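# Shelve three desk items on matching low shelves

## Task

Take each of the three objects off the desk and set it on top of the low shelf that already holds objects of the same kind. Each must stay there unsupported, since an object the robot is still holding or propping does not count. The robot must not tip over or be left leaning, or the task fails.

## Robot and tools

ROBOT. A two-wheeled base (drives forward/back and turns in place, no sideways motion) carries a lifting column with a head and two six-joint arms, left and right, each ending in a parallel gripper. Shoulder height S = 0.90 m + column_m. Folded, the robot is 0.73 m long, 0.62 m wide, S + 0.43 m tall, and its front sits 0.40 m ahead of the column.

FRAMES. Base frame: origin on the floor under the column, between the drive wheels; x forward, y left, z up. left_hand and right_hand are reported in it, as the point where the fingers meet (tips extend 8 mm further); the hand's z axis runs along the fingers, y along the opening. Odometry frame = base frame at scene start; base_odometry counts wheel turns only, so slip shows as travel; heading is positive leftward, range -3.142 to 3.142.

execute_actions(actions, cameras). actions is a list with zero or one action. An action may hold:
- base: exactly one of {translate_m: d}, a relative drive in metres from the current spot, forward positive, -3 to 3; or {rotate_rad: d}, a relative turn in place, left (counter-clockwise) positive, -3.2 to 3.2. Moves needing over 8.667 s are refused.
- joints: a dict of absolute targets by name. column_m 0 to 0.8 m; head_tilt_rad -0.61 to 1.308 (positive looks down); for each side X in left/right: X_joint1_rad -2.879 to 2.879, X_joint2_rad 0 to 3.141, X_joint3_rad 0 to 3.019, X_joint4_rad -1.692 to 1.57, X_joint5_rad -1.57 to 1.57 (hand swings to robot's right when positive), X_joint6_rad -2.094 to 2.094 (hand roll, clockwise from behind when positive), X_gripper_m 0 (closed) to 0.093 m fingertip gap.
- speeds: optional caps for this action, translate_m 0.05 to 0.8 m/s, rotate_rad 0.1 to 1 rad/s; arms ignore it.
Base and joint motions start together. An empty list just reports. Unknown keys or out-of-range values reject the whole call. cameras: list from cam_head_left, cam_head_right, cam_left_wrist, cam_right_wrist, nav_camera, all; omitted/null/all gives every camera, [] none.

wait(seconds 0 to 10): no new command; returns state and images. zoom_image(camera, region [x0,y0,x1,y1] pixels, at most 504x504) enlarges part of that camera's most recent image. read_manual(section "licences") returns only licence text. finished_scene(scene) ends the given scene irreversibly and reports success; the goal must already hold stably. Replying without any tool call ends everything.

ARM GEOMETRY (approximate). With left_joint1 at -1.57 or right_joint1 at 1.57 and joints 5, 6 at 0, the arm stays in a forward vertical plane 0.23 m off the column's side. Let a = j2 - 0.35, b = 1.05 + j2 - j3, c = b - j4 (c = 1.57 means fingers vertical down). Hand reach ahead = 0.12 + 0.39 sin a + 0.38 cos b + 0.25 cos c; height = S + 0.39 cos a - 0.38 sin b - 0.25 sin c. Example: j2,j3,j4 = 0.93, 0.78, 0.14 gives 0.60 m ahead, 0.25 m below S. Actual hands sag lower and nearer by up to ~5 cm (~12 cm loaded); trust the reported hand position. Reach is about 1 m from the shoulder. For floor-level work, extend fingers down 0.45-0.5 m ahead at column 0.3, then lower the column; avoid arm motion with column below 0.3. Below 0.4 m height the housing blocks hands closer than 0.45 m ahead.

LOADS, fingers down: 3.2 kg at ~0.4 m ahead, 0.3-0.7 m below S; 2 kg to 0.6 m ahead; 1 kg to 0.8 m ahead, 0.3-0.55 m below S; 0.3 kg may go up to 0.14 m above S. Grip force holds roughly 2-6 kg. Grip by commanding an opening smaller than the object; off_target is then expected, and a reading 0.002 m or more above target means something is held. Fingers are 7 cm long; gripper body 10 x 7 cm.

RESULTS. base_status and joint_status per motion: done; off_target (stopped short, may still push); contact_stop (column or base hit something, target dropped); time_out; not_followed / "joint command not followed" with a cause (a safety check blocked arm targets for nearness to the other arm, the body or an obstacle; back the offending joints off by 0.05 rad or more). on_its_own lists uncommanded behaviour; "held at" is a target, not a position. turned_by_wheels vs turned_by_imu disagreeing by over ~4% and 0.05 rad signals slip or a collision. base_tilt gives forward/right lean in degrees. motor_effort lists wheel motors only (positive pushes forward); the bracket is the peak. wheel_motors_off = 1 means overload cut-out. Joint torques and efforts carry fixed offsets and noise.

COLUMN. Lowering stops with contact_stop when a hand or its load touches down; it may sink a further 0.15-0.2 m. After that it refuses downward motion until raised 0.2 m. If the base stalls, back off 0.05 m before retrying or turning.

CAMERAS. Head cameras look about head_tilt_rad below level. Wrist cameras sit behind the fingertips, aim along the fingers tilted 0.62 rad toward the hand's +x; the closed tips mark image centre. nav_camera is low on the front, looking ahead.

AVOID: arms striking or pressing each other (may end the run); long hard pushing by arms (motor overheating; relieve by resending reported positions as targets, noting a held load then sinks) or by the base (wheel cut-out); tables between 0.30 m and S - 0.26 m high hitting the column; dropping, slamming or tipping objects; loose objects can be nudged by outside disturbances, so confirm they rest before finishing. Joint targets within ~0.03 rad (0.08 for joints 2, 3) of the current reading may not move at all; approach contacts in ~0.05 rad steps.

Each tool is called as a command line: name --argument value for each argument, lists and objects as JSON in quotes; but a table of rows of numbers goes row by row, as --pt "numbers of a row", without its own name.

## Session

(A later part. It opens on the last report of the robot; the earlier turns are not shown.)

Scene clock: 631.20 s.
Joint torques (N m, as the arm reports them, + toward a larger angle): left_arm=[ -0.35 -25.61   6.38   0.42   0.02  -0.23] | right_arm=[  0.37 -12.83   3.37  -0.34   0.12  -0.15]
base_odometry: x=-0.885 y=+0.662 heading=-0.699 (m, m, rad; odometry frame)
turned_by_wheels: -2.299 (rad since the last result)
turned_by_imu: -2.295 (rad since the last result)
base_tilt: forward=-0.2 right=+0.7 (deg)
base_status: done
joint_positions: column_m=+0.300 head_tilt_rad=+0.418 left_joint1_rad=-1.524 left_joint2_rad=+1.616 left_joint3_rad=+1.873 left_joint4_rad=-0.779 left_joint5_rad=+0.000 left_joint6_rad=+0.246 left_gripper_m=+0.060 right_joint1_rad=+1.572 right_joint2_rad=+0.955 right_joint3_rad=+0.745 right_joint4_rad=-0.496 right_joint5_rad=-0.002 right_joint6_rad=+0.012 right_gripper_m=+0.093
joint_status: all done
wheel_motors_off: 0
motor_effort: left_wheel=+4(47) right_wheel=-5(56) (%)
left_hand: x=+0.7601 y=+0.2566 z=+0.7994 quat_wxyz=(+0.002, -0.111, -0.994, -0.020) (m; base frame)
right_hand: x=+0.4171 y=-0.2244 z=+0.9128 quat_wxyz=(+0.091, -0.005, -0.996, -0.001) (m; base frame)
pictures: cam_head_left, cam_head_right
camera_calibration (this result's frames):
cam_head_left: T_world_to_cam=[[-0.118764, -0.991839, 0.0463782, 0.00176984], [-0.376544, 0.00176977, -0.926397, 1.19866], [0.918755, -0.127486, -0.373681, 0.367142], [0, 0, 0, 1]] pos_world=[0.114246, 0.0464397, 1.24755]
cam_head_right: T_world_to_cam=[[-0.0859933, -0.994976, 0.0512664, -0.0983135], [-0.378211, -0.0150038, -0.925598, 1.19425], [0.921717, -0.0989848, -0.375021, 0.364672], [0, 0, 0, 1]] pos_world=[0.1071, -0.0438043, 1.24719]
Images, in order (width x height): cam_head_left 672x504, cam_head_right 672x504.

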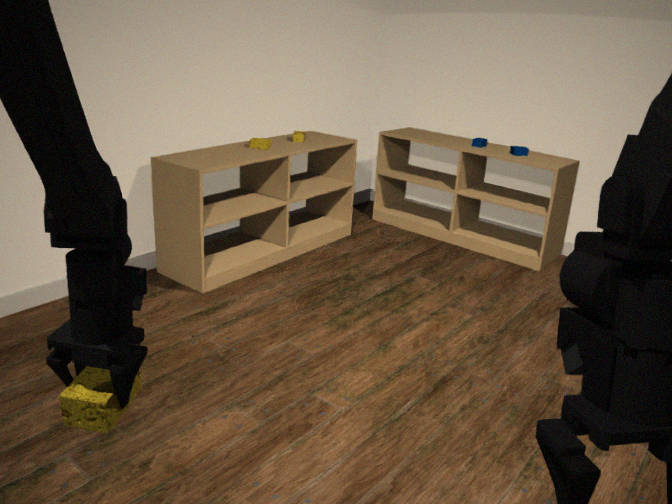

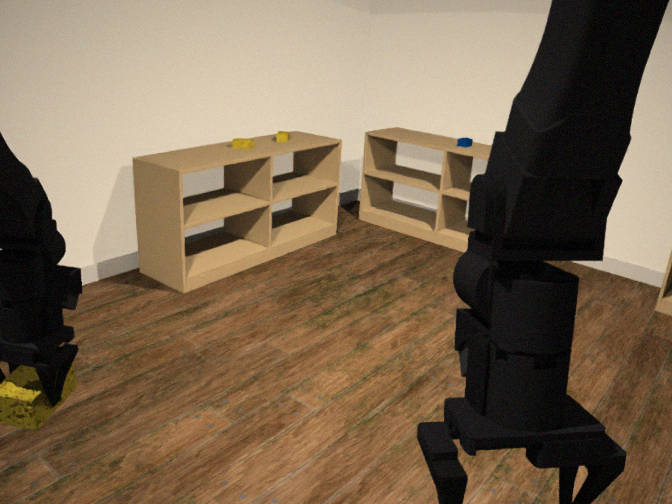

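execute_actions --actions '[{"base": {"translate_m": 2.21}, "joints": {"column_m": 0.17, "head_tilt_rad": 0.75}}]' --cameras '["cam_head_left", "cam_left_wrist", "nav_camera"]'

Scene clock: 644.93 s.
Joint torques (N m, as the arm reports them, + toward a larger angle): left_arm=[  0.49 -25.45   6.44   0.54   0.03  -0.17] | right_arm=[  0.   -12.44   3.46  -0.37   0.12  -0.14]
base_odometry: x=+0.807 y=-0.760 heading=-0.699 (m, m, rad; odometry frame)
turned_by_wheels: -0.001 (rad since the last result)
turned_by_imu: -0.002 (rad since the last result)
base_tilt: forward=-0.2 right=+0.7 (deg)
base_status: done
joint_positions: column_m=+0.170 head_tilt_rad=+0.753 left_joint1_rad=-1.524 left_joint2_rad=+1.616 left_joint3_rad=+1.873 left_joint4_rad=-0.780 left_joint5_rad=+0.000 left_joint6_rad=+0.246 left_gripper_m=+0.060 right_joint1_rad=+1.572 right_joint2_rad=+0.954 right_joint3_rad=+0.745 right_joint4_rad=-0.496 right_joint5_rad=-0.002 right_joint6_rad=+0.012 right_gripper_m=+0.093
joint_status: all done
wheel_motors_off: 0
motor_effort: left_wheel=-1(50) right_wheel=+1(46) (%)
left_hand: x=+0.7599 y=+0.2566 z=+0.6696 quat_wxyz=(+0.002, -0.111, -0.994, -0.020) (m; base frame)
right_hand: x=+0.4173 y=-0.2244 z=+0.7831 quat_wxyz=(+0.091, -0.005, -0.996, -0.001) (m; base frame)
pictures: cam_head_left, cam_left_wrist, nav_camera
camera_calibration (this result's frames):
cam_head_left: T_world_to_cam=[[-0.0969565, -0.991839, 0.0827972, -0.0353998], [-0.659803, 0.00176977, -0.751437, 0.890257], [0.745157, -0.127486, -0.65459, 0.652039], [0, 0, 0, 1]] pos_world=[0.0980907, 0.0464397, 1.09872]
cam_left_wrist: T_world_to_cam=[[-0.219121, -0.97505, -0.0355437, 0.437878], [-0.792283, 0.15655, 0.589728, 0.170378], [-0.56945, 0.157382, -0.80682, 1.05769], [0, 0, 0, 1]] pos_world=[0.833237, 0.233819, 0.768451]
Images, in order (width x height): cam_head_left 672x504, cam_left_wrist 504x504, nav_camera 672x504.

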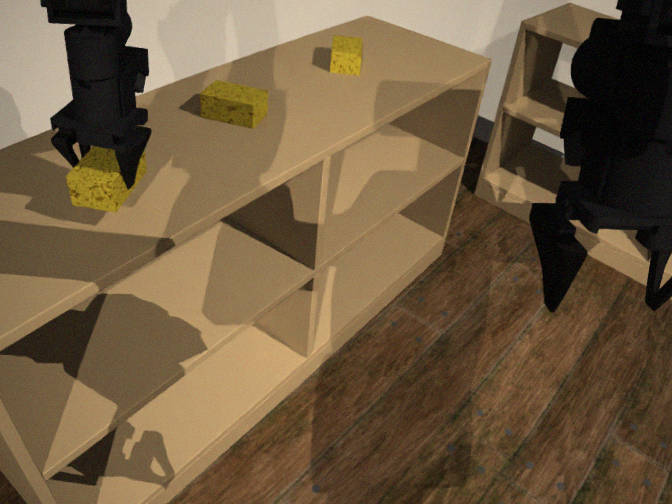

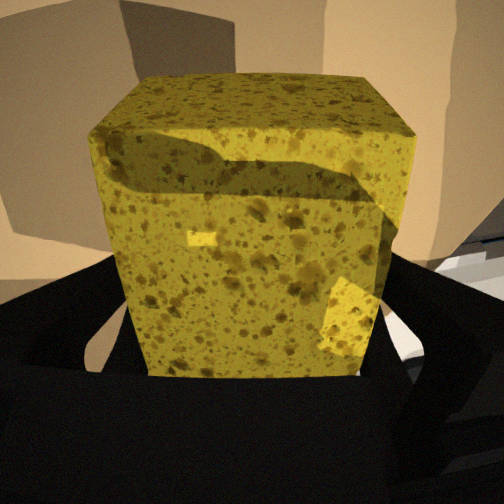

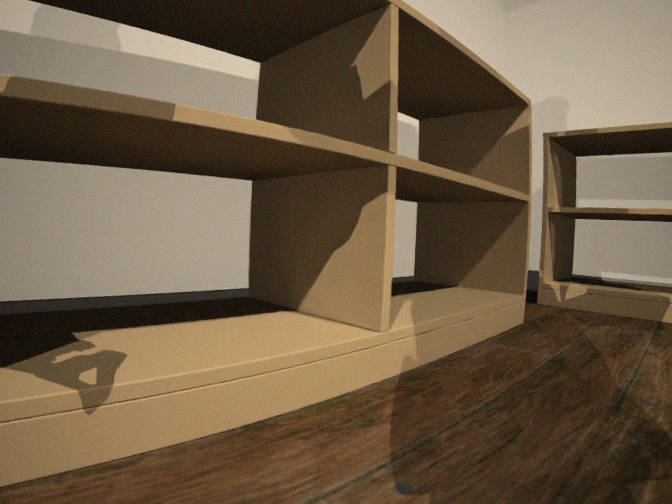

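execute_actions --actions '[{"joints": {"column_m": 0.136}}]' --cameras '["cam_head_left", "cam_left_wrist"]'

Scene clock: 656.80 s.
Joint torques (N m, as the arm reports them, + toward a larger angle): left_arm=[ -0.12 -25.42   6.61   0.41   0.01  -0.24] | right_arm=[  0.61 -12.9    3.33  -0.12   0.11  -0.18]
base_odometry: x=+0.807 y=-0.760 heading=-0.699 (m, m, rad; odometry frame)
turned_by_wheels: +0.000 (rad since the last result)
turned_by_imu: +0.001 (rad since the last result)
base_tilt: forward=-0.4 right=+0.6 (deg)
base_status: not commanded
joint_positions: column_m=+0.136 head_tilt_rad=+0.753 left_joint1_rad=-1.524 left_joint2_rad=+1.616 left_joint3_rad=+1.873 left_joint4_rad=-0.780 left_joint5_rad=+0.000 left_joint6_rad=+0.246 left_gripper_m=+0.060 right_joint1_rad=+1.572 right_joint2_rad=+0.954 right_joint3_rad=+0.745 right_joint4_rad=-0.496 right_joint5_rad=-0.002 right_joint6_rad=+0.012 right_gripper_m=+0.093
joint_status: all done
wheel_motors_off: 0
motor_effort: left_wheel=-1(1) right_wheel=+1(1) (%)
left_hand: x=+0.7599 y=+0.2566 z=+0.6356 quat_wxyz=(+0.002, -0.111, -0.994, -0.020) (m; base frame)
right_hand: x=+0.4173 y=-0.2244 z=+0.7491 quat_wxyz=(+0.091, -0.005, -0.996, -0.001) (m; base frame)
pictures: cam_head_left, cam_left_wrist
camera_calibration (this result's frames):
cam_head_left: T_world_to_cam=[[-0.0969565, -0.991839, 0.0827972, -0.0325848], [-0.659803, 0.00176977, -0.751437, 0.86471], [0.745157, -0.127486, -0.65459, 0.629784], [0, 0, 0, 1]] pos_world=[0.0980907, 0.0464397, 1.06472]
cam_left_wrist: T_world_to_cam=[[-0.219121, -0.97505, -0.0355437, 0.436669], [-0.792283, 0.15655, 0.589728, 0.190428], [-0.56945, 0.157382, -0.80682, 1.03026], [0, 0, 0, 1]] pos_world=[0.833237, 0.233819, 0.734453]
Images, in order (width x height): cam_head_left 672x504, cam_left_wrist 504x504.

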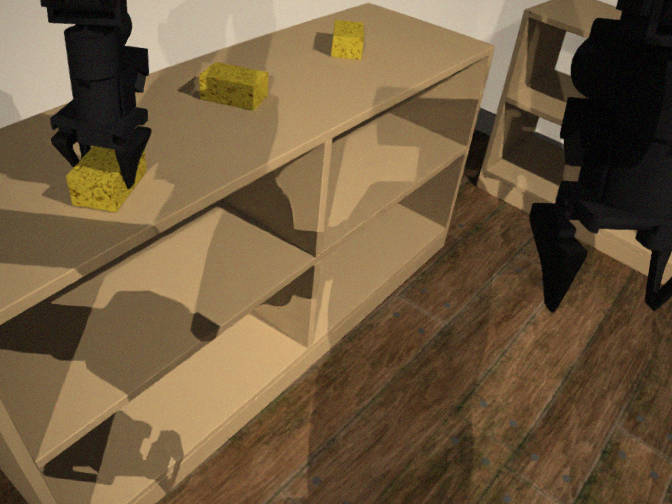

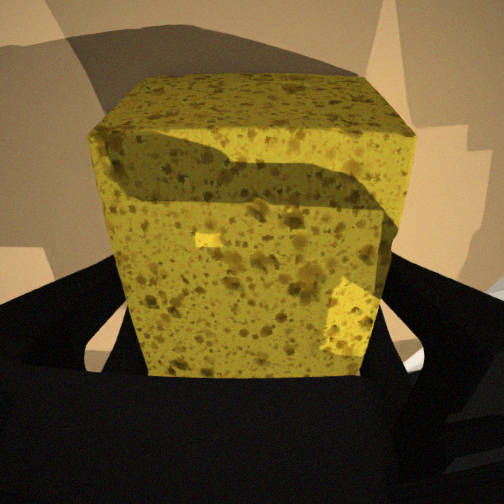

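The sponge's shadow meets its bottom corner, so it is within a few millimetres of the shelf top. Releasing it and lifting clear.

execute_actions --actions '[{"joints": {"left_gripper_m": 0.093}}]' --cameras '["cam_left_wrist"]'

execute_actions --actions '[{"joints": {"column_m": 0.18}}]' --cameras '["cam_head_left", "cam_left_wrist", "cam_right_wrist"]'

Scene clock: 661.73 s.
Joint torques (N m, as the arm reports them, + toward a larger angle): left_arm=[  0.71 -25.57   6.51   0.57   0.02  -0.22] | right_arm=[  0.82 -12.2    3.5   -0.34   0.12  -0.15]
base_odometry: x=+0.807 y=-0.760 heading=-0.699 (m, m, rad; odometry frame)
turned_by_wheels: +0.000 (rad since the last result)
turned_by_imu: +0.001 (rad since the last result)
base_tilt: forward=-0.3 right=+0.7 (deg)
base_status: not commanded
joint_positions: column_m=+0.136 head_tilt_rad=+0.753 left_joint1_rad=-1.524 left_joint2_rad=+1.616 left_joint3_rad=+1.873 left_joint4_rad=-0.780 left_joint5_rad=+0.000 left_joint6_rad=+0.246 left_gripper_m=+0.093 right_joint1_rad=+1.572 right_joint2_rad=+0.954 right_joint3_rad=+0.745 right_joint4_rad=-0.496 right_joint5_rad=-0.002 right_joint6_rad=+0.012 right_gripper_m=+0.093
joint_status: all done
wheel_motors_off: 0
motor_effort: left_wheel=-2(1) right_wheel=+1(0) (%)
left_hand: x=+0.7599 y=+0.2566 z=+0.6356 quat_wxyz=(+0.002, -0.111, -0.994, -0.020) (m; base frame)
right_hand: x=+0.4173 y=-0.2244 z=+0.7491 quat_wxyz=(+0.091, -0.005, -0.996, -0.001) (m; base frame)
pictures: cam_left_wrist
camera_calibration (this result's frames):
cam_left_wrist: T_world_to_cam=[[-0.219121, -0.97505, -0.0355437, 0.436669], [-0.792283, 0.15655, 0.589728, 0.190428], [-0.56945, 0.157382, -0.80682, 1.03026], [0, 0, 0, 1]] pos_world=[0.833237, 0.233819, 0.734453]
Images, in order (width x height): cam_left_wrist 504x504.

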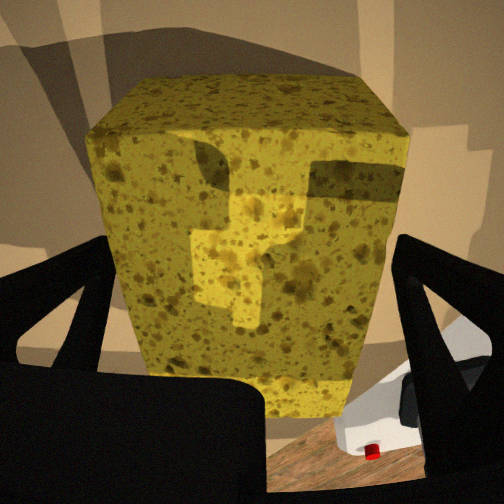

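Scene clock: 662.90 s.
Joint torques (N m, as the arm reports them, + toward a larger angle): left_arm=[  0.24 -25.19   6.44   0.57   0.02  -0.21] | right_arm=[  0.31 -12.93   3.19  -0.17   0.14  -0.18]
base_odometry: x=+0.807 y=-0.760 heading=-0.699 (m, m, rad; odometry frame)
turned_by_wheels: +0.000 (rad since the last result)
turned_by_imu: +0.000 (rad since the last result)
base_tilt: forward=-0.3 right=+0.6 (deg)
base_status: not commanded
joint_positions: column_m=+0.180 head_tilt_rad=+0.753 left_joint1_rad=-1.524 left_joint2_rad=+1.616 left_joint3_rad=+1.873 left_joint4_rad=-0.780 left_joint5_rad=+0.000 left_joint6_rad=+0.246 left_gripper_m=+0.093 right_joint1_rad=+1.572 right_joint2_rad=+0.954 right_joint3_rad=+0.745 right_joint4_rad=-0.496 right_joint5_rad=-0.002 right_joint6_rad=+0.012 right_gripper_m=+0.093
joint_status: all done
wheel_motors_off: 0
motor_effort: left_wheel=-1(2) right_wheel=+2(1) (%)
left_hand: x=+0.7599 y=+0.2566 z=+0.6794 quat_wxyz=(+0.002, -0.111, -0.994, -0.020) (m; base frame)
right_hand: x=+0.4173 y=-0.2244 z=+0.7930 quat_wxyz=(+0.091, -0.005, -0.996, -0.001) (m; base frame)
pictures: cam_head_left, cam_left_wrist, cam_right_wrist
camera_calibration (this result's frames):
cam_head_left: T_world_to_cam=[[-0.0969545, -0.991839, 0.0827995, -0.0362183], [-0.659821, 0.00176977, -0.751421, 0.897643], [0.745142, -0.127486, -0.654607, 0.658509], [0, 0, 0, 1]] pos_world=[0.0980893, 0.0464397, 1.10857]
cam_left_wrist: T_world_to_cam=[[-0.219121, -0.97505, -0.0355437, 0.438228], [-0.792283, 0.15655, 0.589728, 0.164568], [-0.56945, 0.157382, -0.80682, 1.06564], [0, 0, 0, 1]] pos_world=[0.833237, 0.233819, 0.778303]
cam_right_wrist: T_world_to_cam=[[-0.00361687, -0.999958, -0.0084632, -0.221033], [-0.675817, -0.0037937, 0.737059, -0.306874], [-0.73706, 0.00838543, -0.675775, 0.965302], [0, 0, 0, 1]] pos_world=[0.503296, -0.230282, 0.876641]
Images, in order (width x height): cam_head_left 672x504, cam_left_wrist 504x504, cam_right_wrist 504x504.

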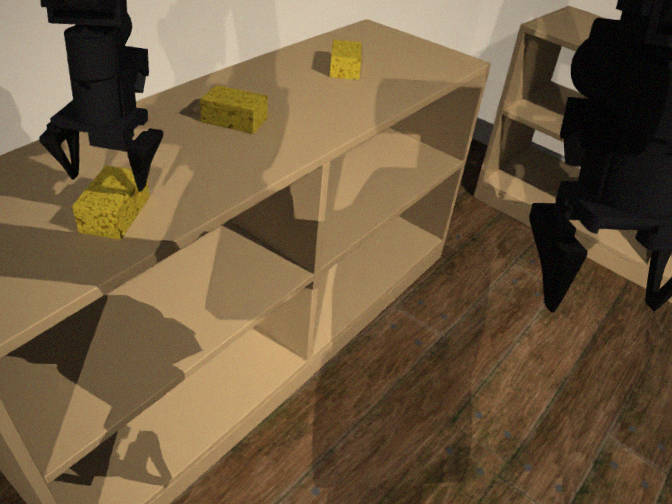

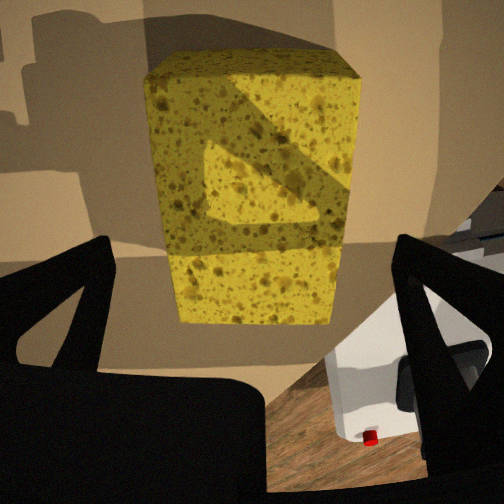

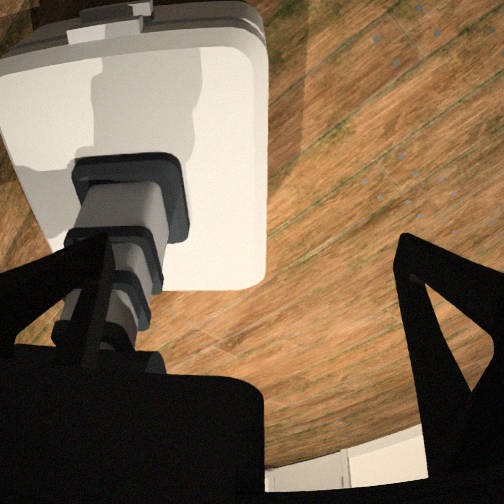

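execute_actions --actions '[{"joints": {"right_joint6_rad": -1.45, "right_joint5_rad": 0.8}}]' --cameras '["cam_right_wrist"]'

Scene clock: 674.50 s.
Joint torques (N m, as the arm reports them, + toward a larger angle): left_arm=[  0.2  -25.4    6.71   0.42   0.03  -0.22] | right_arm=[ -0.16 -12.23   3.4   -0.32   0.58  -0.19]
base_odometry: x=+0.807 y=-0.760 heading=-0.699 (m, m, rad; odometry frame)
turned_by_wheels: +0.000 (rad since the last result)
turned_by_imu: +0.002 (rad since the last result)
base_tilt: forward=-0.3 right=+0.7 (deg)
base_status: not commanded
joint_positions: column_m=+0.180 head_tilt_rad=+0.753 left_joint1_rad=-1.524 left_joint2_rad=+1.616 left_joint3_rad=+1.873 left_joint4_rad=-0.780 left_joint5_rad=+0.000 left_joint6_rad=+0.246 left_gripper_m=+0.093 right_joint1_rad=+1.572 right_joint2_rad=+0.954 right_joint3_rad=+0.745 right_joint4_rad=-0.496 right_joint5_rad=+0.797 right_joint6_rad=-1.436 right_gripper_m=+0.093
joint_status: all done
wheel_motors_off: 0
motor_effort: left_wheel=-2(1) right_wheel=+2(2) (%)
left_hand: x=+0.7599 y=+0.2566 z=+0.6794 quat_wxyz=(+0.002, -0.111, -0.994, -0.020) (m; base frame)
right_hand: x=+0.4267 y=-0.3478 z=+0.8437 quat_wxyz=(+0.317, +0.631, -0.668, +0.235) (m; base frame)
pictures: cam_right_wrist
camera_calibration (this result's frames):
cam_right_wrist: T_world_to_cam=[[0.991299, -0.09079, -0.0953099, -0.379011], [0.0836847, -0.124224, 0.988719, -0.916634], [-0.101606, -0.988092, -0.115545, -0.0828227], [0, 0, 0, 1]] pos_world=[0.444006, -0.230114, 0.8606]
Images, in order (width x height): cam_right_wrist 504x504.

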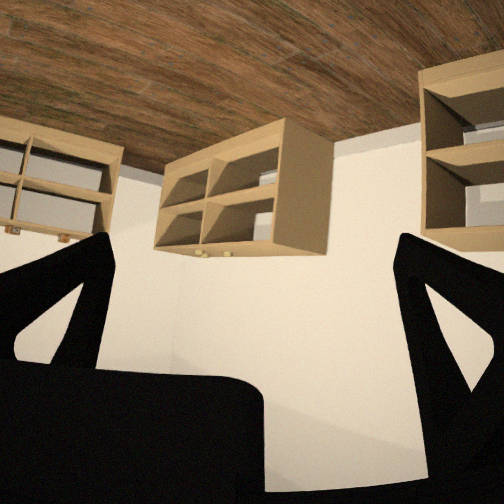

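The wrist camera shows three tape rolls on their shelf and the parcel on its shelf, and the sponge is resting with the other sponges.

finished_scene --scene 1

The scene is finished: the task was done.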